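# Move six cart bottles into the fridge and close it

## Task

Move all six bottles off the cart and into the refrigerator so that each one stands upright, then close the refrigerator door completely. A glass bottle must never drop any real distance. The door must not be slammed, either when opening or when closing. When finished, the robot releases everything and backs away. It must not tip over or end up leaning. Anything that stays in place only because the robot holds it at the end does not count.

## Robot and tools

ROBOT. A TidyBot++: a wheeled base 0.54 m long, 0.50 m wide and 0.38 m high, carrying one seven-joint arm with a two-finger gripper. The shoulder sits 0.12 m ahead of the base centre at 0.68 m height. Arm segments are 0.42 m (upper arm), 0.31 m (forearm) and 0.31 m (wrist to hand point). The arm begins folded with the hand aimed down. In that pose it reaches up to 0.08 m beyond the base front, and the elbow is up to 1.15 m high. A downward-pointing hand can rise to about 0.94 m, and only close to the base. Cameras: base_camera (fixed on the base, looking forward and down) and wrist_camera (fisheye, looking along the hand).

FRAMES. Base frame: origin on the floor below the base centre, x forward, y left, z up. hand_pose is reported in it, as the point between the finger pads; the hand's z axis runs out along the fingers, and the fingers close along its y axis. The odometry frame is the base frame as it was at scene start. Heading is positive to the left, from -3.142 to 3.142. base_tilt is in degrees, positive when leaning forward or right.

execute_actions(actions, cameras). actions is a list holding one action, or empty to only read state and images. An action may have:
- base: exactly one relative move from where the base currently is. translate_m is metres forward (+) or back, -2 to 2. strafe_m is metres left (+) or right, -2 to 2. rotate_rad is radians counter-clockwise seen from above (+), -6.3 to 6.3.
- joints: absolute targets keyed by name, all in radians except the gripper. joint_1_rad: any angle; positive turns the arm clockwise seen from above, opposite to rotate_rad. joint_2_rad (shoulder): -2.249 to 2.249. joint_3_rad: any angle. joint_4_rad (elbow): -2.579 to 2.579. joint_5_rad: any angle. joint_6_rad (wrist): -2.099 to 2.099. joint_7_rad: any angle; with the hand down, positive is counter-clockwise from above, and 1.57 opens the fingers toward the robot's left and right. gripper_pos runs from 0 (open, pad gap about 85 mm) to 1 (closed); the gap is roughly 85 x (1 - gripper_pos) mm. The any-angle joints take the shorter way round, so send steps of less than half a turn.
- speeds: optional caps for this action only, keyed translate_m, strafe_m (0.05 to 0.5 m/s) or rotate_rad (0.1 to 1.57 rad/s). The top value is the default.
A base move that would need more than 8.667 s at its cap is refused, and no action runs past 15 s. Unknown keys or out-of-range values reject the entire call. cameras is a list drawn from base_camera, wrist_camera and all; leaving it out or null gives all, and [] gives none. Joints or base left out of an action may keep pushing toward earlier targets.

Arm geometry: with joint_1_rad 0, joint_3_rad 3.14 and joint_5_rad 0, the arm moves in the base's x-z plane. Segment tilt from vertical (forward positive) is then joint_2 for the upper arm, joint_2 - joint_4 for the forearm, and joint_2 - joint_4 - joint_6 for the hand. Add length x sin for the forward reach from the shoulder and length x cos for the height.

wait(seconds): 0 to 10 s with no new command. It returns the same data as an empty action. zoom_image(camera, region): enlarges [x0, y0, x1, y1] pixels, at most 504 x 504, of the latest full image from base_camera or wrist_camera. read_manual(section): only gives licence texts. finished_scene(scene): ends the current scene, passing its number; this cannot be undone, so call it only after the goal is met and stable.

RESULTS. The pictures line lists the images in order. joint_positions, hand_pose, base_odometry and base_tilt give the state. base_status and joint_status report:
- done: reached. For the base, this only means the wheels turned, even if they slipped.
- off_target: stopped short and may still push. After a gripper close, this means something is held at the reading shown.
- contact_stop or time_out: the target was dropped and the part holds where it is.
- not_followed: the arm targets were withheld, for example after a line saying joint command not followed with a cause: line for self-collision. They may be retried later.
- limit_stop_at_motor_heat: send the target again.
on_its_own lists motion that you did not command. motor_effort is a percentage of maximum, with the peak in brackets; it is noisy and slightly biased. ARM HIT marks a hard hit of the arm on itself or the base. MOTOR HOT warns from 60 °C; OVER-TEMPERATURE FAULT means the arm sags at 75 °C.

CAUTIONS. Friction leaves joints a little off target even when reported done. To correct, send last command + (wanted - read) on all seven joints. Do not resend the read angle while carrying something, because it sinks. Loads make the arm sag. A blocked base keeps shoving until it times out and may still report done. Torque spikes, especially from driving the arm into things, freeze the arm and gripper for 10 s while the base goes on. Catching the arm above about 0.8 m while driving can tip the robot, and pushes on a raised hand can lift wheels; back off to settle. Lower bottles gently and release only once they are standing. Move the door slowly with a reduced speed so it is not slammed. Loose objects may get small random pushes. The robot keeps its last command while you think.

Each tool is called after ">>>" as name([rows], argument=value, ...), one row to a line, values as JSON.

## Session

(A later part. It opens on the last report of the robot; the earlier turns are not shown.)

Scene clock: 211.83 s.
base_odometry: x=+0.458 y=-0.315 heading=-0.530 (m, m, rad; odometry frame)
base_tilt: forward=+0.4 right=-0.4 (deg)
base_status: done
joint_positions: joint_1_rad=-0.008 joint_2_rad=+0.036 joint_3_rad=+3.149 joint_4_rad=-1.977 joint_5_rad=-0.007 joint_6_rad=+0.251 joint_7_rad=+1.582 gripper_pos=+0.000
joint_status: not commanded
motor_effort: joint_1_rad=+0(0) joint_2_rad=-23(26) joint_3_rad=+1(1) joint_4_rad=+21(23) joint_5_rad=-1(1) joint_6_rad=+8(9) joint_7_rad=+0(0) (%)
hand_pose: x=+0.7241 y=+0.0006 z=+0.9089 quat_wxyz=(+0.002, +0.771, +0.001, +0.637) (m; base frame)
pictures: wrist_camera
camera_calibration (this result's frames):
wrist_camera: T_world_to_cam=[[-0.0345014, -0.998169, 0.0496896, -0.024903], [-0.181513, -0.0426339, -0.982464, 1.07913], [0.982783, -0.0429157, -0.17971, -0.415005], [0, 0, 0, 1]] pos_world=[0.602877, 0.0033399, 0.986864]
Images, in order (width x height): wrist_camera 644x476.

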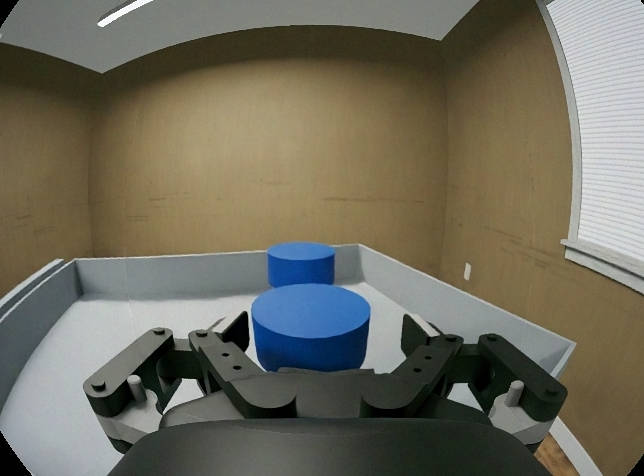

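>>> execute_actions([
  {"joints":{"gripper_pos":1,"joint_1_rad":-0.025}},
], cameras=["wrist_camera"])

>>> execute_actions([
  {"joints":{"joint_1_rad":-0.01,"joint_2_rad":-0.045,"joint_4_rad":-1.40,"joint_6_rad":-0.36}},
], cameras=[])

>>> execute_actions([
  {"base":{"rotate_rad":1.5708},"speeds":{"rotate_rad":1.2}},
], cameras=[])

>>> execute_actions([
  {"base":{"translate_m":1.22}},
], cameras=[])

>>> execute_actions([
  {"base":{"strafe_m":-0.243}},
])

Scene clock: 216.57 s.
base_odometry: x=+0.458 y=-0.315 heading=-0.530 (m, m, rad; odometry frame)
base_tilt: forward=+0.4 right=-0.3 (deg)
base_status: not commanded
joint_positions: joint_1_rad=-0.012 joint_2_rad=+0.036 joint_3_rad=+3.149 joint_4_rad=-1.977 joint_5_rad=-0.007 joint_6_rad=+0.252 joint_7_rad=+1.582 gripper_pos=+0.427
joint_status: gripper_pos off_target (ended at +0.427, target +1.000); the others done
motor_effort: joint_1_rad=+1(2) joint_2_rad=-23(24) joint_3_rad=+2(2) joint_4_rad=+21(20) joint_5_rad=-1(0) joint_6_rad=+8(8) joint_7_rad=+0(1) (%)
hand_pose: x=+0.7241 y=+0.0036 z=+0.9091 quat_wxyz=(+0.000, +0.771, +0.003, +0.637) (m; base frame)
pictures: wrist_camera
camera_calibration (this result's frames):
wrist_camera: T_world_to_cam=[[-0.0296255, -0.998326, 0.0496671, -0.0254514], [-0.180674, -0.0435222, -0.98258, 1.07895], [0.983097, -0.038083, -0.179082, -0.415683], [0, 0, 0, 1]] pos_world=[0.602842, 0.00571917, 0.986982]
Images, in order (width x height): wrist_camera 644x476.

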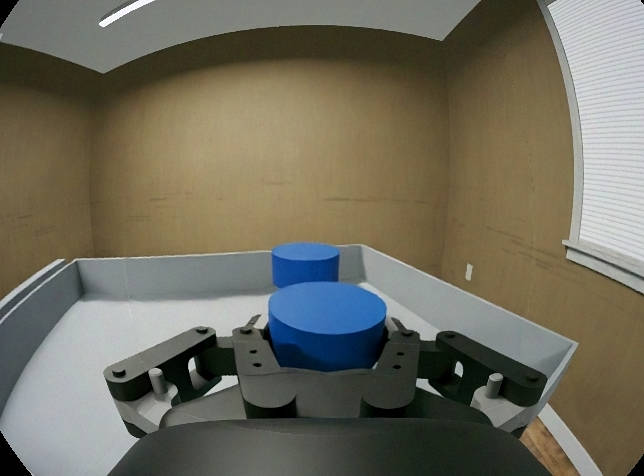

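Scene clock: 218.40 s.
base_odometry: x=+0.458 y=-0.315 heading=-0.530 (m, m, rad; odometry frame)
base_tilt: forward=+0.4 right=-0.4 (deg)
base_status: not commanded
joint_positions: joint_1_rad=-0.012 joint_2_rad=-0.016 joint_3_rad=+3.149 joint_4_rad=-1.429 joint_5_rad=-0.007 joint_6_rad=-0.352 joint_7_rad=+1.582 gripper_pos=+0.427
joint_status: all done
motor_effort: joint_1_rad=+0(1) joint_2_rad=-27(30) joint_3_rad=+1(2) joint_4_rad=+26(27) joint_5_rad=+0(1) joint_6_rad=+11(11) joint_7_rad=+0(0) (%)
hand_pose: x=+0.7283 y=+0.0049 z=+1.0918 quat_wxyz=(-0.001, +0.772, +0.004, +0.635) (m; base frame)
pictures: none
No camera images: the call's "cameras" was empty. Leave "cameras" out to get every camera's image.

Scene clock: 220.80 s.
base_odometry: x=+0.458 y=-0.315 heading=+1.041 (m, m, rad; odometry frame)
base_tilt: forward=+0.3 right=-0.4 (deg)
base_status: done
joint_positions: joint_1_rad=-0.012 joint_2_rad=-0.016 joint_3_rad=+3.147 joint_4_rad=-1.429 joint_5_rad=-0.007 joint_6_rad=-0.352 joint_7_rad=+1.582 gripper_pos=+0.427
joint_status: not commanded
motor_effort: joint_1_rad=+0(2) joint_2_rad=-27(30) joint_3_rad=+1(2) joint_4_rad=+26(26) joint_5_rad=+0(1) joint_6_rad=+11(11) joint_7_rad=+0(0) (%)
hand_pose: x=+0.7282 y=+0.0061 z=+1.0916 quat_wxyz=(-0.002, +0.773, +0.005, +0.635) (m; base frame)
pictures: none
No camera images: the call's "cameras" was empty. Leave "cameras" out to get every camera's image.

Scene clock: 224.60 s.
base_odometry: x=+1.074 y=+0.738 heading=+1.041 (m, m, rad; odometry frame)
base_tilt: forward=+0.4 right=-0.4 (deg)
base_status: done
joint_positions: joint_1_rad=-0.012 joint_2_rad=-0.020 joint_3_rad=+3.147 joint_4_rad=-1.429 joint_5_rad=-0.007 joint_6_rad=-0.356 joint_7_rad=+1.582 gripper_pos=+0.427
joint_status: not commanded
motor_effort: joint_1_rad=+0(0) joint_2_rad=-27(30) joint_3_rad=+1(2) joint_4_rad=+26(27) joint_5_rad=-1(1) joint_6_rad=+11(11) joint_7_rad=+0(0) (%)
hand_pose: x=+0.7262 y=+0.0061 z=+1.0933 quat_wxyz=(-0.002, +0.772, +0.005, +0.635) (m; base frame)
pictures: none
No camera images: the call's "cameras" was empty. Leave "cameras" out to get every camera's image.

Scene clock: 226.37 s.
base_odometry: x=+1.284 y=+0.615 heading=+1.042 (m, m, rad; odometry frame)
base_tilt: forward=+0.4 right=-0.4 (deg)
base_status: done
joint_positions: joint_1_rad=-0.011 joint_2_rad=-0.020 joint_3_rad=+3.154 joint_4_rad=-1.429 joint_5_rad=-0.008 joint_6_rad=-0.356 joint_7_rad=+1.582 gripper_pos=+0.427
joint_status: not commanded
motor_effort: joint_1_rad=+0(4) joint_2_rad=-27(28) joint_3_rad=+0(4) joint_4_rad=+26(26) joint_5_rad=-1(1) joint_6_rad=+11(11) joint_7_rad=+0(0) (%)
hand_pose: x=+0.7263 y=+0.0015 z=+1.0932 quat_wxyz=(+0.000, +0.772, +0.002, +0.635) (m; base frame)
pictures: base_camera, wrist_camera
camera_calibration (this result's frames):
wrist_camera: T_world_to_cam=[[-0.0305871, -0.998351, 0.0485713, -0.0347914], [-0.184634, -0.0421144, -0.981905, 1.26237], [0.982331, -0.0390016, -0.183042, -0.380056], [0, 0, 0, 1]] pos_world=[0.605354, 0.0036072, 1.17165]
Images, in order (width x height): base_camera 644x364, wrist_camera 644x476.

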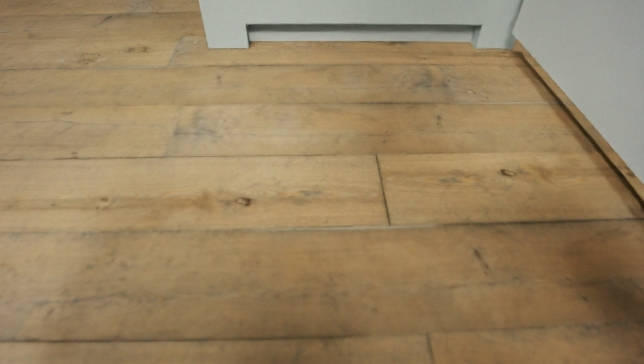

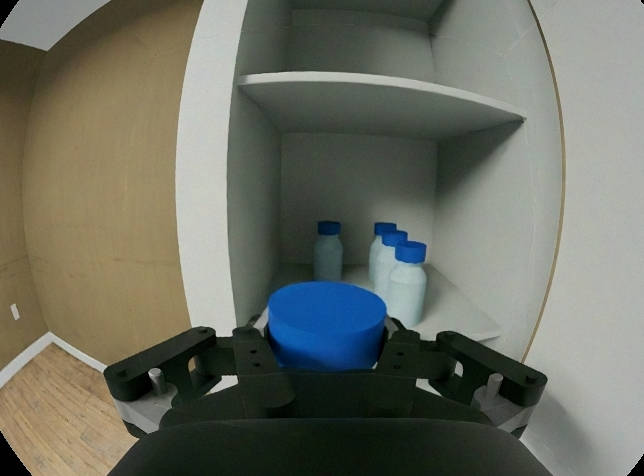

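>>> execute_actions([
  {"base":{"translate_m":0.415},"speeds":{"translate_m":0.25}},
], cameras=["wrist_camera"])

>>> execute_actions([
  {"joints":{"joint_4_rad":-1.52,"joint_6_rad":-0.23}},
], cameras=[])

>>> execute_actions([
  {"joints":{"joint_4_rad":-1.62,"joint_6_rad":-0.17}},
], cameras=[])

>>> execute_actions([
  {"joints":{"gripper_pos":0,"joint_4_rad":-1.60}},
], cameras=[])

>>> execute_actions([
  {"base":{"translate_m":-0.6}},
], cameras=["wrist_camera"])

>>> execute_actions([
  {"base":{"strafe_m":0.27},"joints":{"joint_2_rad":0.04,"joint_4_rad":-1.985,"joint_6_rad":0.275}},
], cameras=[])

>>> execute_actions([
  {"base":{"translate_m":-1.02}},
], cameras=[])

>>> execute_actions([
  {"base":{"rotate_rad":-1.5708},"speeds":{"rotate_rad":1.2}},
])

Scene clock: 232.83 s.
base_odometry: x=+1.494 y=+0.974 heading=+1.042 (m, m, rad; odometry frame)
base_tilt: forward=+0.4 right=-0.3 (deg)
base_status: done
joint_positions: joint_1_rad=-0.011 joint_2_rad=-0.021 joint_3_rad=+3.154 joint_4_rad=-1.429 joint_5_rad=-0.008 joint_6_rad=-0.357 joint_7_rad=+1.582 gripper_pos=+0.427
joint_status: not commanded
motor_effort: joint_1_rad=+0(1) joint_2_rad=-28(30) joint_3_rad=+1(2) joint_4_rad=+26(27) joint_5_rad=-1(1) joint_6_rad=+11(12) joint_7_rad=+0(0) (%)
hand_pose: x=+0.7259 y=+0.0014 z=+1.0937 quat_wxyz=(+0.000, +0.772, +0.002, +0.635) (m; base frame)
pictures: wrist_camera
camera_calibration (this result's frames):
wrist_camera: T_world_to_cam=[[-0.0306004, -0.998352, 0.04855, -0.0347962], [-0.184254, -0.0421061, -0.981976, 1.26255], [0.982402, -0.0389944, -0.182662, -0.380027], [0, 0, 0, 1]] pos_world=[0.604905, 0.00360327, 1.17207]
Images, in order (width x height): wrist_camera 644x476.

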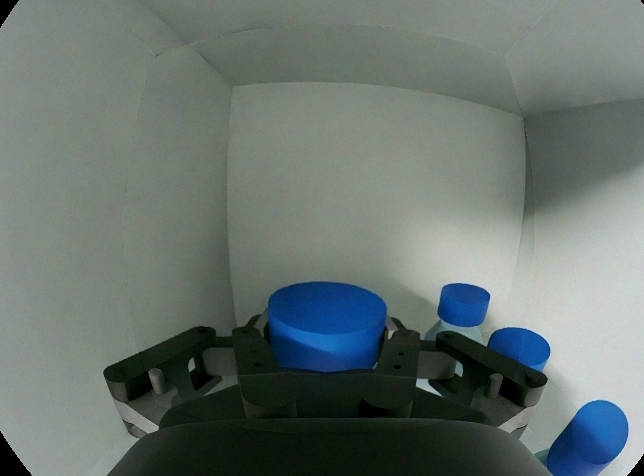

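Scene clock: 233.80 s.
base_odometry: x=+1.494 y=+0.974 heading=+1.042 (m, m, rad; odometry frame)
base_tilt: forward=+0.4 right=-0.4 (deg)
base_status: not commanded
joint_positions: joint_1_rad=-0.011 joint_2_rad=-0.021 joint_3_rad=+3.154 joint_4_rad=-1.534 joint_5_rad=-0.008 joint_6_rad=-0.276 joint_7_rad=+1.582 gripper_pos=+0.427
joint_status: all done
motor_effort: joint_1_rad=+0(0) joint_2_rad=-27(28) joint_3_rad=+1(1) joint_4_rad=+27(28) joint_5_rad=+0(0) joint_6_rad=+11(12) joint_7_rad=+0(0) (%)
hand_pose: x=+0.7280 y=+0.0013 z=+1.0532 quat_wxyz=(+0.001, +0.780, +0.002, +0.626) (m; base frame)
pictures: none
No camera images: the call's "cameras" was empty. Leave "cameras" out to get every camera's image.

Scene clock: 234.73 s.
base_odometry: x=+1.494 y=+0.974 heading=+1.042 (m, m, rad; odometry frame)
base_tilt: forward=+0.3 right=-0.4 (deg)
base_status: not commanded
joint_positions: joint_1_rad=-0.011 joint_2_rad=-0.035 joint_3_rad=+3.154 joint_4_rad=-1.599 joint_5_rad=-0.008 joint_6_rad=-0.191 joint_7_rad=+1.582 gripper_pos=+0.427
joint_status: all done
motor_effort: joint_1_rad=+1(2) joint_2_rad=-22(27) joint_3_rad=+1(2) joint_4_rad=+22(25) joint_5_rad=+0(1) joint_6_rad=+7(11) joint_7_rad=+0(0) (%)
hand_pose: x=+0.7250 y=+0.0010 z=+1.0473 quat_wxyz=(+0.001, +0.769, +0.001, +0.639) (m; base frame)
pictures: none
No camera images: the call's "cameras" was empty. Leave "cameras" out to get every camera's image.

Scene clock: 235.83 s.
base_odometry: x=+1.494 y=+0.974 heading=+1.042 (m, m, rad; odometry frame)
base_tilt: forward=+0.4 right=-0.4 (deg)
base_status: not commanded
joint_positions: joint_1_rad=-0.011 joint_2_rad=-0.035 joint_3_rad=+3.154 joint_4_rad=-1.599 joint_5_rad=-0.008 joint_6_rad=-0.191 joint_7_rad=+1.582 gripper_pos=+0.000
joint_status: all done
motor_effort: joint_1_rad=+0(2) joint_2_rad=-23(24) joint_3_rad=+1(2) joint_4_rad=+21(24) joint_5_rad=-1(0) joint_6_rad=+8(9) joint_7_rad=+0(0) (%)
hand_pose: x=+0.7250 y=+0.0010 z=+1.0473 quat_wxyz=(+0.001, +0.769, +0.001, +0.639) (m; base frame)
pictures: none
No camera images: the call's "cameras" was empty. Leave "cameras" out to get every camera's image.

Scene clock: 238.53 s.
base_odometry: x=+1.191 y=+0.455 heading=+1.042 (m, m, rad; odometry frame)
base_tilt: forward=+0.3 right=-0.4 (deg)
base_status: done
joint_positions: joint_1_rad=-0.011 joint_2_rad=-0.047 joint_3_rad=+3.153 joint_4_rad=-1.599 joint_5_rad=-0.008 joint_6_rad=-0.190 joint_7_rad=+1.582 gripper_pos=+0.000
joint_status: not commanded
motor_effort: joint_1_rad=+1(1) joint_2_rad=-22(28) joint_3_rad=+1(3) joint_4_rad=+22(24) joint_5_rad=+0(1) joint_6_rad=+8(8) joint_7_rad=+1(1) (%)
hand_pose: x=+0.7204 y=+0.0012 z=+1.0547 quat_wxyz=(+0.001, +0.765, +0.001, +0.644) (m; base frame)
pictures: wrist_camera
camera_calibration (this result's frames):
wrist_camera: T_world_to_cam=[[-0.0324654, -0.998344, 0.047486, -0.0308095], [-0.162915, -0.0415897, -0.985763, 1.21191], [0.986106, -0.0397393, -0.161295, -0.407012], [0, 0, 0, 1]] pos_world=[0.597794, 0.00346989, 1.13047]
Images, in order (width x height): wrist_camera 644x476.

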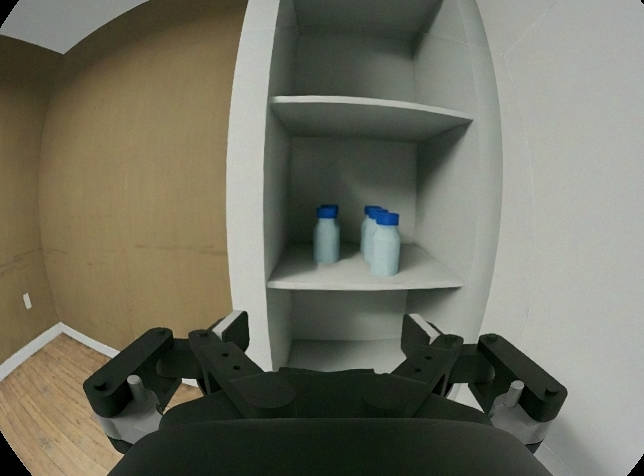

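Scene clock: 240.37 s.
base_odometry: x=+0.958 y=+0.592 heading=+1.042 (m, m, rad; odometry frame)
base_tilt: forward=+0.4 right=-0.4 (deg)
base_status: done
joint_positions: joint_1_rad=-0.011 joint_2_rad=+0.031 joint_3_rad=+3.148 joint_4_rad=-1.976 joint_5_rad=-0.008 joint_6_rad=+0.249 joint_7_rad=+1.582 gripper_pos=+0.000
joint_status: all done
motor_effort: joint_1_rad=+1(2) joint_2_rad=-23(26) joint_3_rad=+1(2) joint_4_rad=+21(23) joint_5_rad=+0(1) joint_6_rad=+8(8) joint_7_rad=+0(0) (%)
hand_pose: x=+0.7229 y=+0.0034 z=+0.9113 quat_wxyz=(+0.001, +0.770, +0.002, +0.638) (m; base frame)
pictures: none
No camera images: the call's "cameras" was empty. Leave "cameras" out to get every camera's image.

Scene clock: 243.77 s.
base_odometry: x=+0.443 y=-0.289 heading=+1.042 (m, m, rad; odometry frame)
base_tilt: forward=+0.4 right=-0.4 (deg)
base_status: done
joint_positions: joint_1_rad=-0.011 joint_2_rad=+0.034 joint_3_rad=+3.148 joint_4_rad=-1.977 joint_5_rad=-0.008 joint_6_rad=+0.251 joint_7_rad=+1.582 gripper_pos=+0.000
joint_status: not commanded
motor_effort: joint_1_rad=+0(1) joint_2_rad=-24(27) joint_3_rad=+1(2) joint_4_rad=+21(22) joint_5_rad=-1(1) joint_6_rad=+8(8) joint_7_rad=+0(0) (%)
hand_pose: x=+0.7236 y=+0.0034 z=+0.9099 quat_wxyz=(+0.001, +0.771, +0.002, +0.637) (m; base frame)
pictures: none
No camera images: the call's "cameras" was empty. Leave "cameras" out to get every camera's image.

Scene clock: 246.17 s.
base_odometry: x=+0.443 y=-0.289 heading=-0.529 (m, m, rad; odometry frame)
base_tilt: forward=+0.4 right=-0.4 (deg)
base_status: done
joint_positions: joint_1_rad=-0.011 joint_2_rad=+0.034 joint_3_rad=+3.152 joint_4_rad=-1.977 joint_5_rad=-0.008 joint_6_rad=+0.251 joint_7_rad=+1.582 gripper_pos=+0.000
joint_status: not commanded
motor_effort: joint_1_rad=+0(3) joint_2_rad=-24(25) joint_3_rad=+1(3) joint_4_rad=+20(21) joint_5_rad=-1(1) joint_6_rad=+8(8) joint_7_rad=+0(0) (%)
hand_pose: x=+0.7236 y=+0.0014 z=+0.9099 quat_wxyz=(+0.002, +0.771, +0.001, +0.637) (m; base frame)
pictures: base_camera, wrist_camera
camera_calibration (this result's frames):
wrist_camera: T_world_to_cam=[[-0.0333764, -0.99821, 0.0496215, -0.0249694], [-0.179916, -0.0428372, -0.982749, 1.07925], [0.983116, -0.0417283, -0.178164, -0.416012], [0, 0, 0, 1]] pos_world=[0.602329, 0.00394788, 0.987752]
Images, in order (width x height): base_camera 644x364, wrist_camera 644x476.

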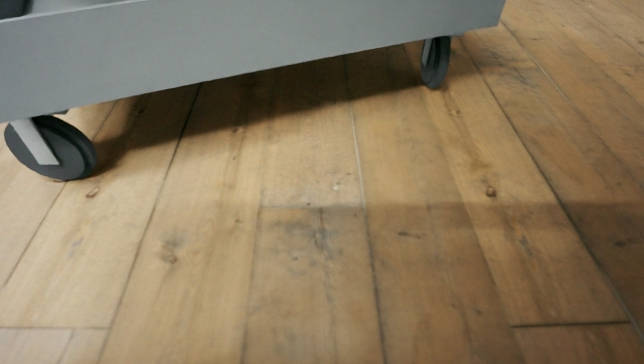

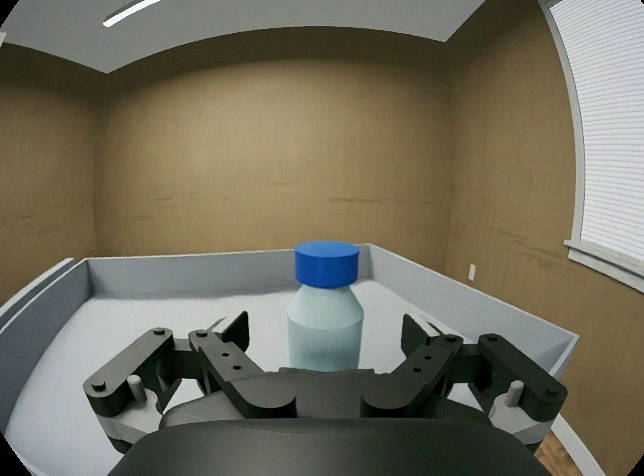

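>>> execute_actions([
  {"base":{"translate_m":0.115},"speeds":{"translate_m":0.12}},
], cameras=[])

>>> execute_actions([
  {"joints":{"gripper_pos":1}},
], cameras=["wrist_camera"])

>>> execute_actions([
  {"joints":{"joint_2_rad":-0.045,"joint_4_rad":-1.40,"joint_6_rad":-0.36}},
], cameras=[])

>>> execute_actions([
  {"base":{"translate_m":-0.115}},
], cameras=[])

>>> execute_actions([
  {"base":{"rotate_rad":1.5708},"speeds":{"rotate_rad":1.2}},
], cameras=[])

>>> execute_actions([
  {"base":{"translate_m":1.205}},
], cameras=[])

>>> execute_actions([
  {"base":{"strafe_m":-0.28}},
])

Scene clock: 251.37 s.
base_odometry: x=+0.542 y=-0.347 heading=-0.529 (m, m, rad; odometry frame)
base_tilt: forward=+0.4 right=-0.4 (deg)
base_status: done
joint_positions: joint_1_rad=-0.011 joint_2_rad=+0.036 joint_3_rad=+3.152 joint_4_rad=-1.977 joint_5_rad=-0.008 joint_6_rad=+0.251 joint_7_rad=+1.582 gripper_pos=+0.000
joint_status: not commanded
motor_effort: joint_1_rad=+1(1) joint_2_rad=-23(26) joint_3_rad=+1(2) joint_4_rad=+21(22) joint_5_rad=-1(0) joint_6_rad=+8(8) joint_7_rad=+0(0) (%)
hand_pose: x=+0.7241 y=+0.0014 z=+0.9087 quat_wxyz=(+0.002, +0.771, +0.001, +0.637) (m; base frame)
pictures: none
No camera images: the call's "cameras" was empty. Leave "cameras" out to get every camera's image.

Scene clock: 252.47 s.
base_odometry: x=+0.542 y=-0.347 heading=-0.529 (m, m, rad; odometry frame)
base_tilt: forward=+0.4 right=-0.4 (deg)
base_status: not commanded
joint_positions: joint_1_rad=-0.011 joint_2_rad=+0.036 joint_3_rad=+3.152 joint_4_rad=-1.977 joint_5_rad=-0.008 joint_6_rad=+0.252 joint_7_rad=+1.582 gripper_pos=+0.423
joint_status: gripper_pos off_target (ended at +0.423, target +1.000)
motor_effort: joint_1_rad=+1(2) joint_2_rad=-23(24) joint_3_rad=+2(3) joint_4_rad=+21(22) joint_5_rad=-1(0) joint_6_rad=+8(8) joint_7_rad=+0(0) (%)
hand_pose: x=+0.7241 y=+0.0014 z=+0.9088 quat_wxyz=(+0.002, +0.771, +0.001, +0.637) (m; base frame)
pictures: wrist_camera
camera_calibration (this result's frames):
wrist_camera: T_world_to_cam=[[-0.0332874, -0.99821, 0.0496908, -0.0250078], [-0.181266, -0.042864, -0.9825, 1.07901], [0.982871, -0.0417121, -0.179514, -0.415264], [0, 0, 0, 1]] pos_world=[0.602906, 0.00396616, 0.986823]
Images, in order (width x height): wrist_camera 644x476.

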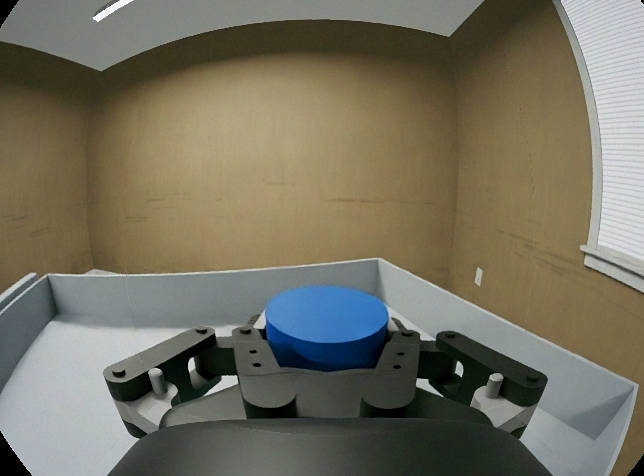

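Scene clock: 254.27 s.
base_odometry: x=+0.542 y=-0.347 heading=-0.529 (m, m, rad; odometry frame)
base_tilt: forward=+0.3 right=-0.4 (deg)
base_status: not commanded
joint_positions: joint_1_rad=-0.011 joint_2_rad=-0.009 joint_3_rad=+3.152 joint_4_rad=-1.436 joint_5_rad=-0.008 joint_6_rad=-0.358 joint_7_rad=+1.582 gripper_pos=+0.423
joint_status: all done
motor_effort: joint_1_rad=+1(1) joint_2_rad=-29(33) joint_3_rad=+1(2) joint_4_rad=+27(27) joint_5_rad=-1(1) joint_6_rad=+12(13) joint_7_rad=+0(0) (%)
hand_pose: x=+0.7308 y=+0.0027 z=+1.0813 quat_wxyz=(+0.000, +0.779, +0.003, +0.627) (m; base frame)
pictures: none
No camera images: the call's "cameras" was empty. Leave "cameras" out to get every camera's image.

Scene clock: 255.57 s.
base_odometry: x=+0.443 y=-0.289 heading=-0.529 (m, m, rad; odometry frame)
base_tilt: forward=+0.3 right=-0.4 (deg)
base_status: done
joint_positions: joint_1_rad=-0.011 joint_2_rad=-0.019 joint_3_rad=+3.152 joint_4_rad=-1.436 joint_5_rad=-0.008 joint_6_rad=-0.361 joint_7_rad=+1.582 gripper_pos=+0.423
joint_status: not commanded
motor_effort: joint_1_rad=+1(1) joint_2_rad=-29(34) joint_3_rad=+1(2) joint_4_rad=+27(28) joint_5_rad=-1(1) joint_6_rad=+12(12) joint_7_rad=+0(0) (%)
hand_pose: x=+0.7262 y=+0.0027 z=+1.0872 quat_wxyz=(+0.000, +0.776, +0.003, +0.631) (m; base frame)
pictures: none
No camera images: the call's "cameras" was empty. Leave "cameras" out to get every camera's image.

Scene clock: 257.97 s.
base_odometry: x=+0.443 y=-0.289 heading=+1.041 (m, m, rad; odometry frame)
base_tilt: forward=+0.3 right=-0.4 (deg)
base_status: done
joint_positions: joint_1_rad=-0.011 joint_2_rad=-0.019 joint_3_rad=+3.147 joint_4_rad=-1.436 joint_5_rad=-0.008 joint_6_rad=-0.361 joint_7_rad=+1.582 gripper_pos=+0.423
joint_status: not commanded
motor_effort: joint_1_rad=+0(3) joint_2_rad=-28(31) joint_3_rad=+1(3) joint_4_rad=+27(28) joint_5_rad=-1(2) joint_6_rad=+12(12) joint_7_rad=+0(0) (%)
hand_pose: x=+0.7264 y=+0.0055 z=+1.0867 quat_wxyz=(-0.002, +0.776, +0.004, +0.630) (m; base frame)
pictures: none
No camera images: the call's "cameras" was empty. Leave "cameras" out to get every camera's image.

Scene clock: 261.77 s.
base_odometry: x=+1.051 y=+0.751 heading=+1.042 (m, m, rad; odometry frame)
base_tilt: forward=+0.4 right=-0.4 (deg)
base_status: done
joint_positions: joint_1_rad=-0.011 joint_2_rad=-0.016 joint_3_rad=+3.147 joint_4_rad=-1.436 joint_5_rad=-0.008 joint_6_rad=-0.363 joint_7_rad=+1.582 gripper_pos=+0.423
joint_status: not commanded
motor_effort: joint_1_rad=+0(1) joint_2_rad=-30(31) joint_3_rad=+1(0) joint_4_rad=+27(28) joint_5_rad=+0(1) joint_6_rad=+12(12) joint_7_rad=+0(1) (%)
hand_pose: x=+0.7274 y=+0.0055 z=+1.0846 quat_wxyz=(-0.002, +0.778, +0.004, +0.629) (m; base frame)
pictures: none
No camera images: the call's "cameras" was empty. Leave "cameras" out to get every camera's image.

Scene clock: 263.63 s.
base_odometry: x=+1.293 y=+0.610 heading=+1.042 (m, m, rad; odometry frame)
base_tilt: forward=+0.4 right=-0.3 (deg)
base_status: done
joint_positions: joint_1_rad=-0.010 joint_2_rad=-0.016 joint_3_rad=+3.154 joint_4_rad=-1.436 joint_5_rad=-0.008 joint_6_rad=-0.363 joint_7_rad=+1.582 gripper_pos=+0.423
joint_status: not commanded
motor_effort: joint_1_rad=+0(3) joint_2_rad=-28(30) joint_3_rad=+0(5) joint_4_rad=+28(29) joint_5_rad=-1(0) joint_6_rad=+11(12) joint_7_rad=+0(0) (%)
hand_pose: x=+0.7275 y=+0.0008 z=+1.0845 quat_wxyz=(+0.001, +0.778, +0.001, +0.629) (m; base frame)
pictures: base_camera, wrist_camera
camera_calibration (this result's frames):
wrist_camera: T_world_to_cam=[[-0.0308522, -0.998322, 0.0490107, -0.0352947], [-0.201881, -0.0417995, -0.978518, 1.26291], [0.978924, -0.0400838, -0.200253, -0.361727], [0, 0, 0, 1]] pos_world=[0.607971, 0.00305391, 1.16507]
Images, in order (width x height): base_camera 644x364, wrist_camera 644x476.

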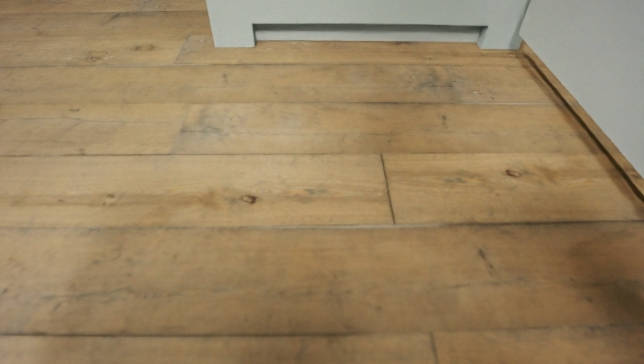

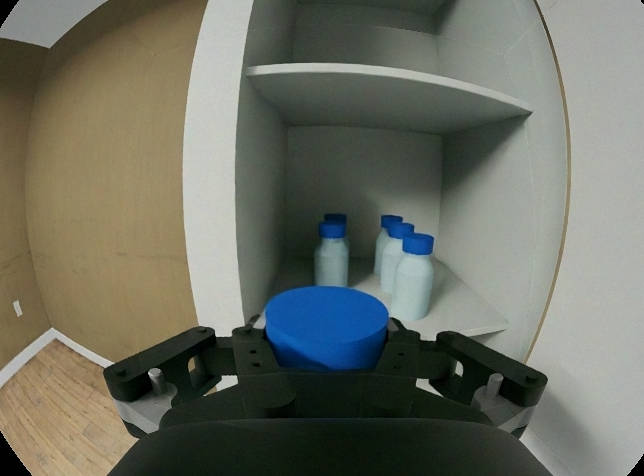

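>>> execute_actions([
  {"base":{"strafe_m":-0.015}},
], cameras=[])

>>> execute_actions([
  {"base":{"translate_m":0.315},"speeds":{"translate_m":0.25}},
], cameras=[])

>>> execute_actions([
  {"joints":{"joint_4_rad":-1.50,"joint_6_rad":-0.23}},
], cameras=[])

>>> execute_actions([
  {"joints":{"joint_4_rad":-1.62,"joint_6_rad":-0.17}},
], cameras=[])

>>> execute_actions([
  {"joints":{"gripper_pos":0,"joint_4_rad":-1.60}},
], cameras=[])

>>> execute_actions([
  {"base":{"translate_m":-0.53}},
], cameras=["wrist_camera"])

>>> execute_actions([
  {"joints":{"joint_2_rad":-0.31,"joint_4_rad":-2.5,"joint_6_rad":-0.8,"gripper_pos":1}},
], cameras=[])

>>> execute_actions([
  {"base":{"strafe_m":-0.66}},
])

Scene clock: 268.27 s.
base_odometry: x=+1.306 y=+0.602 heading=+1.043 (m, m, rad; odometry frame)
base_tilt: forward=+0.4 right=-0.4 (deg)
base_status: done
joint_positions: joint_1_rad=-0.009 joint_2_rad=-0.016 joint_3_rad=+3.154 joint_4_rad=-1.436 joint_5_rad=-0.008 joint_6_rad=-0.363 joint_7_rad=+1.582 gripper_pos=+0.423
joint_status: not commanded
motor_effort: joint_1_rad=+0(3) joint_2_rad=-28(30) joint_3_rad=+1(3) joint_4_rad=+27(28) joint_5_rad=-1(1) joint_6_rad=+12(12) joint_7_rad=+0(0) (%)
hand_pose: x=+0.7275 y=-0.0001 z=+1.0845 quat_wxyz=(+0.001, +0.778, +0.001, +0.629) (m; base frame)
pictures: none
No camera images: the call's "cameras" was empty. Leave "cameras" out to get every camera's image.

Scene clock: 270.40 s.
base_odometry: x=+1.465 y=+0.875 heading=+1.042 (m, m, rad; odometry frame)
base_tilt: forward=+0.4 right=-0.4 (deg)
base_status: done
joint_positions: joint_1_rad=-0.009 joint_2_rad=-0.015 joint_3_rad=+3.154 joint_4_rad=-1.435 joint_5_rad=-0.008 joint_6_rad=-0.363 joint_7_rad=+1.582 gripper_pos=+0.423
joint_status: not commanded
motor_effort: joint_1_rad=+1(0) joint_2_rad=-29(32) joint_3_rad=+0(1) joint_4_rad=+27(29) joint_5_rad=-1(0) joint_6_rad=+12(12) joint_7_rad=+0(0) (%)
hand_pose: x=+0.7280 y=-0.0001 z=+1.0837 quat_wxyz=(+0.001, +0.778, +0.001, +0.628) (m; base frame)
pictures: none
No camera images: the call's "cameras" was empty. Leave "cameras" out to get every camera's image.

Scene clock: 271.33 s.
base_odometry: x=+1.465 y=+0.875 heading=+1.042 (m, m, rad; odometry frame)
base_tilt: forward=+0.4 right=-0.4 (deg)
base_status: not commanded
joint_positions: joint_1_rad=-0.009 joint_2_rad=-0.015 joint_3_rad=+3.154 joint_4_rad=-1.521 joint_5_rad=-0.008 joint_6_rad=-0.282 joint_7_rad=+1.582 gripper_pos=+0.423
joint_status: all done
motor_effort: joint_1_rad=+0(0) joint_2_rad=-28(30) joint_3_rad=+1(1) joint_4_rad=+27(28) joint_5_rad=+0(0) joint_6_rad=+12(12) joint_7_rad=+0(0) (%)
hand_pose: x=+0.7306 y=-0.0003 z=+1.0555 quat_wxyz=(+0.001, +0.780, +0.001, +0.626) (m; base frame)
pictures: none
No camera images: the call's "cameras" was empty. Leave "cameras" out to get every camera's image.

Scene clock: 272.30 s.
base_odometry: x=+1.465 y=+0.875 heading=+1.042 (m, m, rad; odometry frame)
base_tilt: forward=+0.4 right=-0.4 (deg)
base_status: not commanded
joint_positions: joint_1_rad=-0.009 joint_2_rad=-0.032 joint_3_rad=+3.154 joint_4_rad=-1.597 joint_5_rad=-0.008 joint_6_rad=-0.189 joint_7_rad=+1.582 gripper_pos=+0.423
joint_status: all done
motor_effort: joint_1_rad=+1(1) joint_2_rad=-23(29) joint_3_rad=+2(3) joint_4_rad=+22(27) joint_5_rad=+0(0) joint_6_rad=+7(12) joint_7_rad=+0(1) (%)
hand_pose: x=+0.7263 y=-0.0006 z=+1.0473 quat_wxyz=(+0.001, +0.769, +0.000, +0.639) (m; base frame)
pictures: none
No camera images: the call's "cameras" was empty. Leave "cameras" out to get every camera's image.

Scene clock: 273.40 s.
base_odometry: x=+1.465 y=+0.875 heading=+1.042 (m, m, rad; odometry frame)
base_tilt: forward=+0.4 right=-0.4 (deg)
base_status: not commanded
joint_positions: joint_1_rad=-0.009 joint_2_rad=-0.032 joint_3_rad=+3.154 joint_4_rad=-1.597 joint_5_rad=-0.008 joint_6_rad=-0.189 joint_7_rad=+1.582 gripper_pos=+0.000
joint_status: all done
motor_effort: joint_1_rad=+0(2) joint_2_rad=-22(25) joint_3_rad=+1(3) joint_4_rad=+23(24) joint_5_rad=-1(0) joint_6_rad=+8(9) joint_7_rad=+0(0) (%)
hand_pose: x=+0.7262 y=-0.0006 z=+1.0475 quat_wxyz=(+0.001, +0.769, +0.000, +0.640) (m; base frame)
pictures: none
No camera images: the call's "cameras" was empty. Leave "cameras" out to get every camera's image.

Scene clock: 275.97 s.
base_odometry: x=+1.198 y=+0.417 heading=+1.043 (m, m, rad; odometry frame)
base_tilt: forward=+0.3 right=-0.4 (deg)
base_status: done
joint_positions: joint_1_rad=-0.009 joint_2_rad=-0.048 joint_3_rad=+3.154 joint_4_rad=-1.597 joint_5_rad=-0.008 joint_6_rad=-0.189 joint_7_rad=+1.582 gripper_pos=+0.000
joint_status: not commanded
motor_effort: joint_1_rad=+0(3) joint_2_rad=-22(28) joint_3_rad=+1(3) joint_4_rad=+22(24) joint_5_rad=-1(1) joint_6_rad=+8(9) joint_7_rad=+0(0) (%)
hand_pose: x=+0.7203 y=-0.0002 z=+1.0571 quat_wxyz=(+0.001, +0.764, +0.000, +0.646) (m; base frame)
pictures: wrist_camera
camera_calibration (this result's frames):
wrist_camera: T_world_to_cam=[[-0.0351037, -0.99827, 0.0471658, -0.0301486], [-0.158419, -0.0410399, -0.986519, 1.21171], [0.986748, -0.0421024, -0.156704, -0.411843], [0, 0, 0, 1]] pos_world=[0.597284, 0.00229223, 1.13226]
Images, in order (width x height): wrist_camera 644x476.

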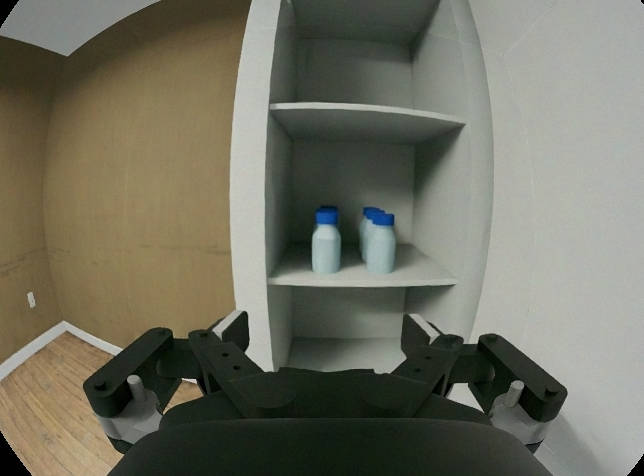

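Scene clock: 278.13 s.
base_odometry: x=+1.198 y=+0.417 heading=+1.043 (m, m, rad; odometry frame)
base_tilt: forward=+0.4 right=-0.4 (deg)
base_status: not commanded
joint_positions: joint_1_rad=-0.009 joint_2_rad=-0.293 joint_3_rad=+3.154 joint_4_rad=-2.490 joint_5_rad=-0.008 joint_6_rad=-0.777 joint_7_rad=+1.582 gripper_pos=+0.999
joint_status: all done
motor_effort: joint_1_rad=-1(0) joint_2_rad=-5(23) joint_3_rad=+1(2) joint_4_rad=+15(22) joint_5_rad=+0(1) joint_6_rad=+1(9) joint_7_rad=+0(1) (%)
hand_pose: x=+0.3044 y=+0.0029 z=+0.5937 quat_wxyz=(-0.004, +0.996, +0.001, +0.084) (m; base frame)
pictures: none
No camera images: the call's "cameras" was empty. Leave "cameras" out to get every camera's image.

Scene clock: 280.80 s.
base_odometry: x=+1.768 y=+0.084 heading=+1.042 (m, m, rad; odometry frame)
base_tilt: forward=+0.3 right=-0.4 (deg)
base_status: done
joint_positions: joint_1_rad=-0.009 joint_2_rad=-0.294 joint_3_rad=+3.154 joint_4_rad=-2.490 joint_5_rad=-0.008 joint_6_rad=-0.777 joint_7_rad=+1.582 gripper_pos=+0.999
joint_status: not commanded
motor_effort: joint_1_rad=+0(1) joint_2_rad=-5(5) joint_3_rad=+1(3) joint_4_rad=+15(15) joint_5_rad=-1(0) joint_6_rad=+2(2) joint_7_rad=+0(0) (%)
hand_pose: x=+0.3044 y=+0.0029 z=+0.5937 quat_wxyz=(-0.004, +0.996, +0.001, +0.084) (m; base frame)
pictures: base_camera, wrist_camera
camera_calibration (this result's frames):
wrist_camera: T_world_to_cam=[[0.0347039, -0.998638, 0.0389592, -0.0361682], [-0.983615, -0.0410304, -0.17555, 0.458509], [0.176909, -0.0322286, -0.983699, 0.663517], [0, 0, 0, 1]] pos_world=[0.334869, 0.00407814, 0.734602]
Images, in order (width x height): base_camera 644x364, wrist_camera 644x476.

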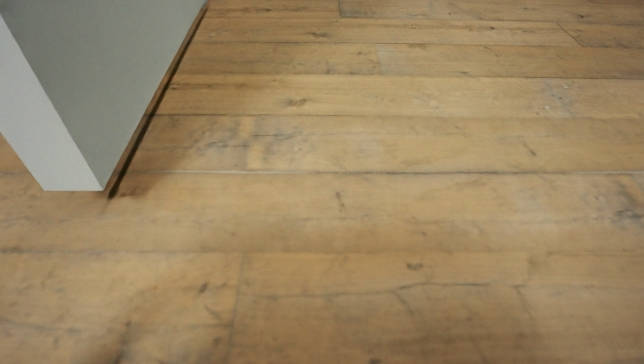

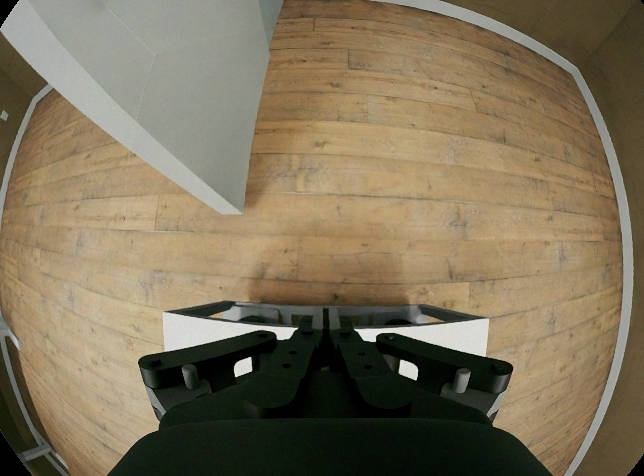

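Door face is about .26 m to the left; strafe .51 slowly.

>>> execute_actions([
  {"base":{"strafe_m":0.08},"speeds":{"strafe_m":0.05},"joints":{"joint_2_rad":0.55,"joint_4_rad":-2.15,"joint_6_rad":1.13}},
], cameras=["wrist_camera"])

>>> execute_actions([
  {"base":{"strafe_m":0.43},"speeds":{"strafe_m":0.08}},
])

>>> execute_actions([
  {"base":{"strafe_m":0.15},"speeds":{"strafe_m":0.08}},
])

Scene clock: 285.13 s.
base_odometry: x=+1.699 y=+0.124 heading=+1.042 (m, m, rad; odometry frame)
base_tilt: forward=+0.4 right=-0.4 (deg)
base_status: done
joint_positions: joint_1_rad=-0.009 joint_2_rad=+0.540 joint_3_rad=+3.153 joint_4_rad=-2.165 joint_5_rad=-0.008 joint_6_rad=+1.107 joint_7_rad=+1.582 gripper_pos=+0.999
joint_status: all done
motor_effort: joint_1_rad=+0(3) joint_2_rad=-35(36) joint_3_rad=+1(3) joint_4_rad=+12(17) joint_5_rad=-1(1) joint_6_rad=+8(7) joint_7_rad=-1(0) (%)
hand_pose: x=+0.7795 y=-0.0011 z=+0.7495 quat_wxyz=(+0.008, +0.716, +0.002, +0.698) (m; base frame)
pictures: wrist_camera
camera_calibration (this result's frames):
wrist_camera: T_world_to_cam=[[-0.047738, -0.997443, 0.0531749, -0.0090683], [-0.0189977, -0.0523193, -0.99845, 0.817898], [0.998679, -0.0486742, -0.0164515, -0.632942], [0, 0, 0, 1]] pos_world=[0.647211, 0.00293881, 0.8067]
Images, in order (width x height): wrist_camera 644x476.

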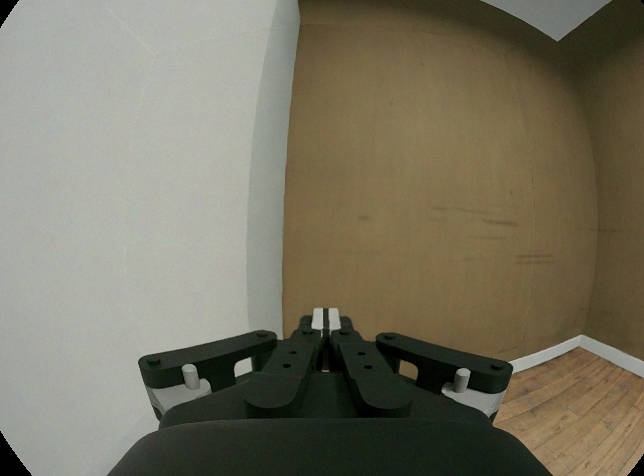

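Scene clock: 291.03 s.
base_odometry: x=+1.327 y=+0.341 heading=+1.042 (m, m, rad; odometry frame)
base_tilt: forward=+0.4 right=-0.4 (deg)
base_status: done
joint_positions: joint_1_rad=-0.007 joint_2_rad=+0.541 joint_3_rad=+3.154 joint_4_rad=-2.163 joint_5_rad=-0.013 joint_6_rad=+1.108 joint_7_rad=+1.582 gripper_pos=+0.999
joint_status: not commanded
motor_effort: joint_1_rad=+0(6) joint_2_rad=-34(37) joint_3_rad=+1(4) joint_4_rad=+14(16) joint_5_rad=-1(2) joint_6_rad=+8(9) joint_7_rad=+0(0) (%)
hand_pose: x=+0.7801 y=-0.0039 z=+0.7492 quat_wxyz=(+0.009, +0.716, -0.001, +0.698) (m; base frame)
pictures: base_camera, wrist_camera
camera_calibration (this result's frames):
wrist_camera: T_world_to_cam=[[-0.054427, -0.997195, 0.0513788, -0.00531167], [-0.0192267, -0.0503989, -0.998544, 0.817666], [0.998333, -0.0553356, -0.0164297, -0.633461], [0, 0, 0, 1]] pos_world=[0.647837, 0.000859757, 0.806341]
Images, in order (width x height): base_camera 644x364, wrist_camera 644x476.

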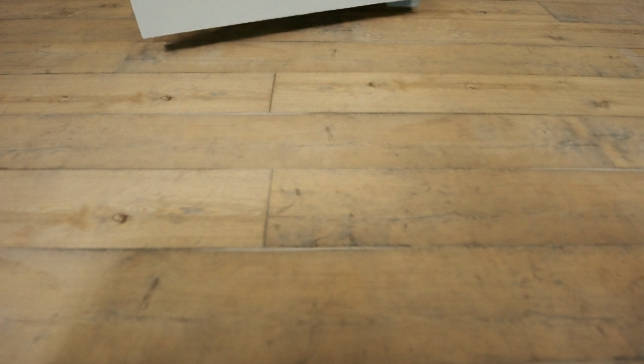

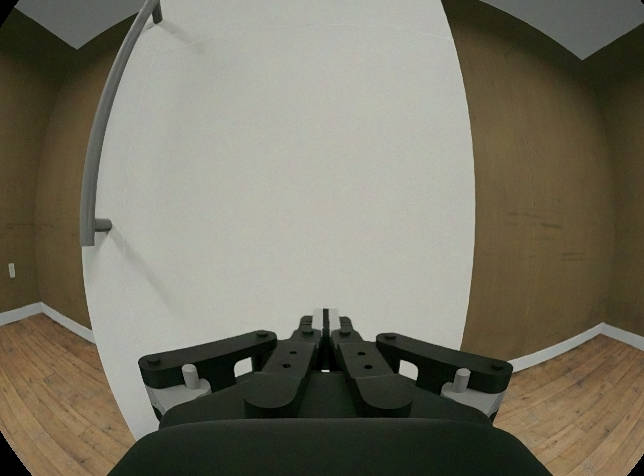

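Scene clock: 293.43 s.
base_odometry: x=+1.198 y=+0.416 heading=+1.043 (m, m, rad; odometry frame)
base_tilt: forward=+0.4 right=-0.4 (deg)
base_status: done
joint_positions: joint_1_rad=-0.007 joint_2_rad=+0.541 joint_3_rad=+3.153 joint_4_rad=-2.163 joint_5_rad=-0.013 joint_6_rad=+1.108 joint_7_rad=+1.582 gripper_pos=+0.999
joint_status: not commanded
motor_effort: joint_1_rad=+0(3) joint_2_rad=-34(35) joint_3_rad=+1(1) joint_4_rad=+13(13) joint_5_rad=+0(1) joint_6_rad=+8(8) joint_7_rad=+0(0) (%)
hand_pose: x=+0.7801 y=-0.0034 z=+0.7492 quat_wxyz=(+0.009, +0.716, -0.001, +0.698) (m; base frame)
pictures: base_camera, wrist_camera
camera_calibration (this result's frames):
wrist_camera: T_world_to_cam=[[-0.0536509, -0.997255, 0.0510259, -0.00516387], [-0.0191842, -0.0500607, -0.998562, 0.817676], [0.998375, -0.0545526, -0.0164457, -0.63345], [0, 0, 0, 1]] pos_world=[0.647831, 0.00122737, 0.806346]
Images, in order (width x height): base_camera 644x364, wrist_camera 644x476.

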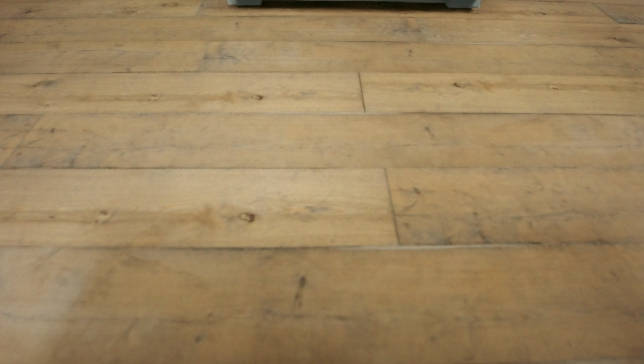

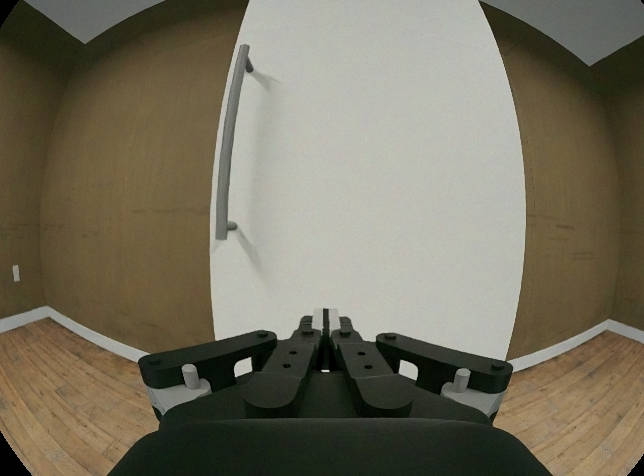

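>>> execute_actions([
  {"base":{"translate_m":0.23},"speeds":{"translate_m":0.15}},
], cameras=["base_camera"])

>>> execute_actions([
  {"base":{"translate_m":0.04},"speeds":{"translate_m":0.05}},
], cameras=["base_camera"])

Scene clock: 298.50 s.
base_odometry: x=+1.313 y=+0.615 heading=+1.043 (m, m, rad; odometry frame)
base_tilt: forward=+0.4 right=-0.4 (deg)
base_status: done
joint_positions: joint_1_rad=-0.007 joint_2_rad=+0.542 joint_3_rad=+3.153 joint_4_rad=-2.160 joint_5_rad=-0.013 joint_6_rad=+1.108 joint_7_rad=+1.582 gripper_pos=+0.999
joint_status: not commanded
motor_effort: joint_1_rad=+0(0) joint_2_rad=-34(37) joint_3_rad=+1(0) joint_4_rad=+12(13) joint_5_rad=+0(0) joint_6_rad=+8(9) joint_7_rad=+0(0) (%)
hand_pose: x=+0.7811 y=-0.0034 z=+0.7502 quat_wxyz=(+0.009, +0.715, -0.001, +0.699) (m; base frame)
pictures: base_camera
Images, in order (width x height): base_camera 644x364.

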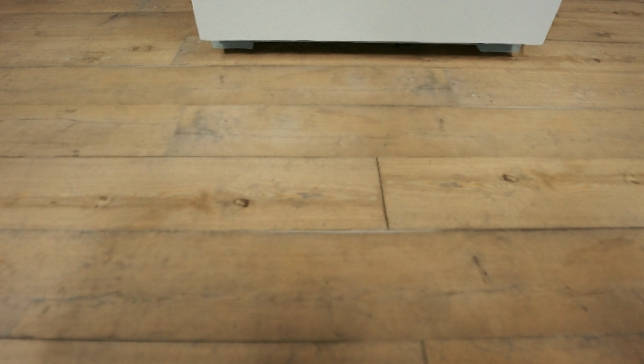

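Scene clock: 299.77 s.
base_odometry: x=+1.333 y=+0.650 heading=+1.043 (m, m, rad; odometry frame)
base_tilt: forward=+0.4 right=-0.4 (deg)
base_status: done
joint_positions: joint_1_rad=-0.007 joint_2_rad=+0.542 joint_3_rad=+3.153 joint_4_rad=-2.160 joint_5_rad=-0.013 joint_6_rad=+1.108 joint_7_rad=+1.582 gripper_pos=+0.999
joint_status: not commanded
motor_effort: joint_1_rad=+0(2) joint_2_rad=-35(37) joint_3_rad=+1(0) joint_4_rad=+13(14) joint_5_rad=-1(1) joint_6_rad=+8(8) joint_7_rad=+0(1) (%)
hand_pose: x=+0.7812 y=-0.0034 z=+0.7502 quat_wxyz=(+0.009, +0.715, -0.001, +0.699) (m; base frame)
pictures: base_camera
Images, in order (width x height): base_camera 644x364.

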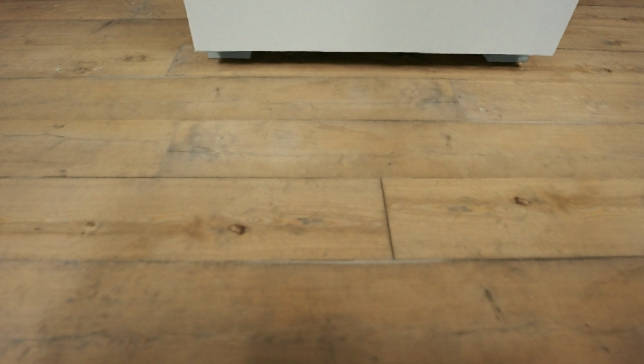

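>>> execute_actions([
  {"base":{"translate_m":0.03},"speeds":{"translate_m":0.05}},
], cameras=[])

>>> execute_actions([
  {"base":{"translate_m":-0.35}},
])

>>> finished_scene(scene=2)

Scene clock: 302.70 s.
base_odometry: x=+1.348 y=+0.676 heading=+1.043 (m, m, rad; odometry frame)
base_tilt: forward=+0.4 right=-0.4 (deg)
base_status: done
joint_positions: joint_1_rad=-0.007 joint_2_rad=+0.516 joint_3_rad=+3.153 joint_4_rad=-2.211 joint_5_rad=-0.013 joint_6_rad=+1.124 joint_7_rad=+1.582 gripper_pos=+0.999
joint_status: not commanded
motor_effort: joint_1_rad=+2(1) joint_2_rad=-27(36) joint_3_rad=+2(2) joint_4_rad=+24(27) joint_5_rad=-1(1) joint_6_rad=+6(8) joint_7_rad=+0(0) (%)
hand_pose: x=+0.7645 y=-0.0034 z=+0.7500 quat_wxyz=(+0.009, +0.718, -0.001, +0.696) (m; base frame)
pictures: none
No camera images: the call's "cameras" was empty. Leave "cameras" out to get every camera's image.

Scene clock: 304.80 s.
base_odometry: x=+1.172 y=+0.373 heading=+1.043 (m, m, rad; odometry frame)
base_tilt: forward=+0.4 right=-0.4 (deg)
base_status: done
joint_positions: joint_1_rad=-0.008 joint_2_rad=+0.548 joint_3_rad=+3.153 joint_4_rad=-2.148 joint_5_rad=-0.013 joint_6_rad=+1.125 joint_7_rad=+1.582 gripper_pos=+0.999
joint_status: not commanded
motor_effort: joint_1_rad=+0(4) joint_2_rad=-35(37) joint_3_rad=+1(2) joint_4_rad=+14(23) joint_5_rad=-1(1) joint_6_rad=+8(10) joint_7_rad=+0(1) (%)
hand_pose: x=+0.7850 y=-0.0032 z=+0.7568 quat_wxyz=(+0.009, +0.707, -0.001, +0.707) (m; base frame)
pictures: base_camera, wrist_camera
camera_calibration (this result's frames):
wrist_camera: T_world_to_cam=[[-0.0546084, -0.997274, 0.049619, -0.00320746], [0.00629157, -0.0500358, -0.998728, 0.805474], [0.998488, -0.0542267, 0.0090068, -0.657588], [0, 0, 0, 1]] pos_world=[0.651351, 0.00144502, 0.810531]
Images, in order (width x height): base_camera 644x364, wrist_camera 644x476.

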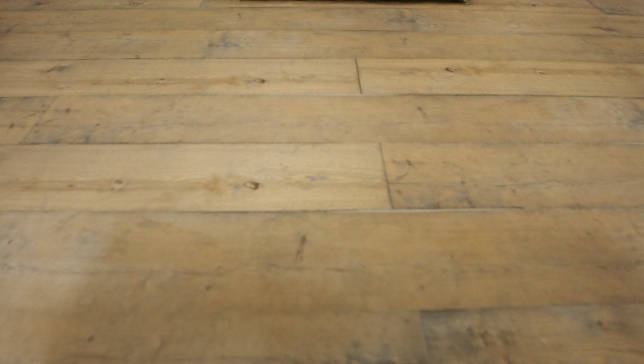

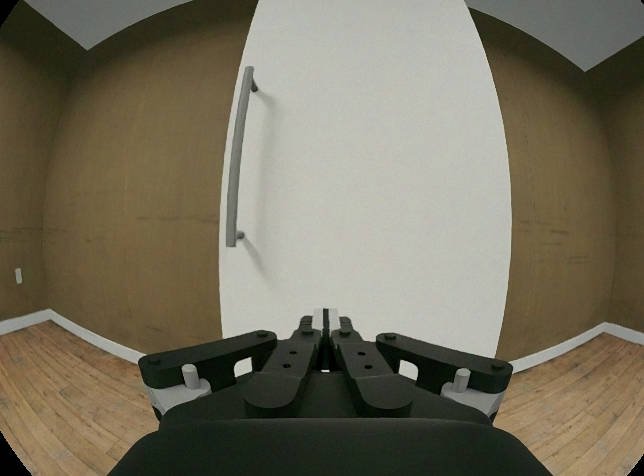

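The scene is finished: the task was done.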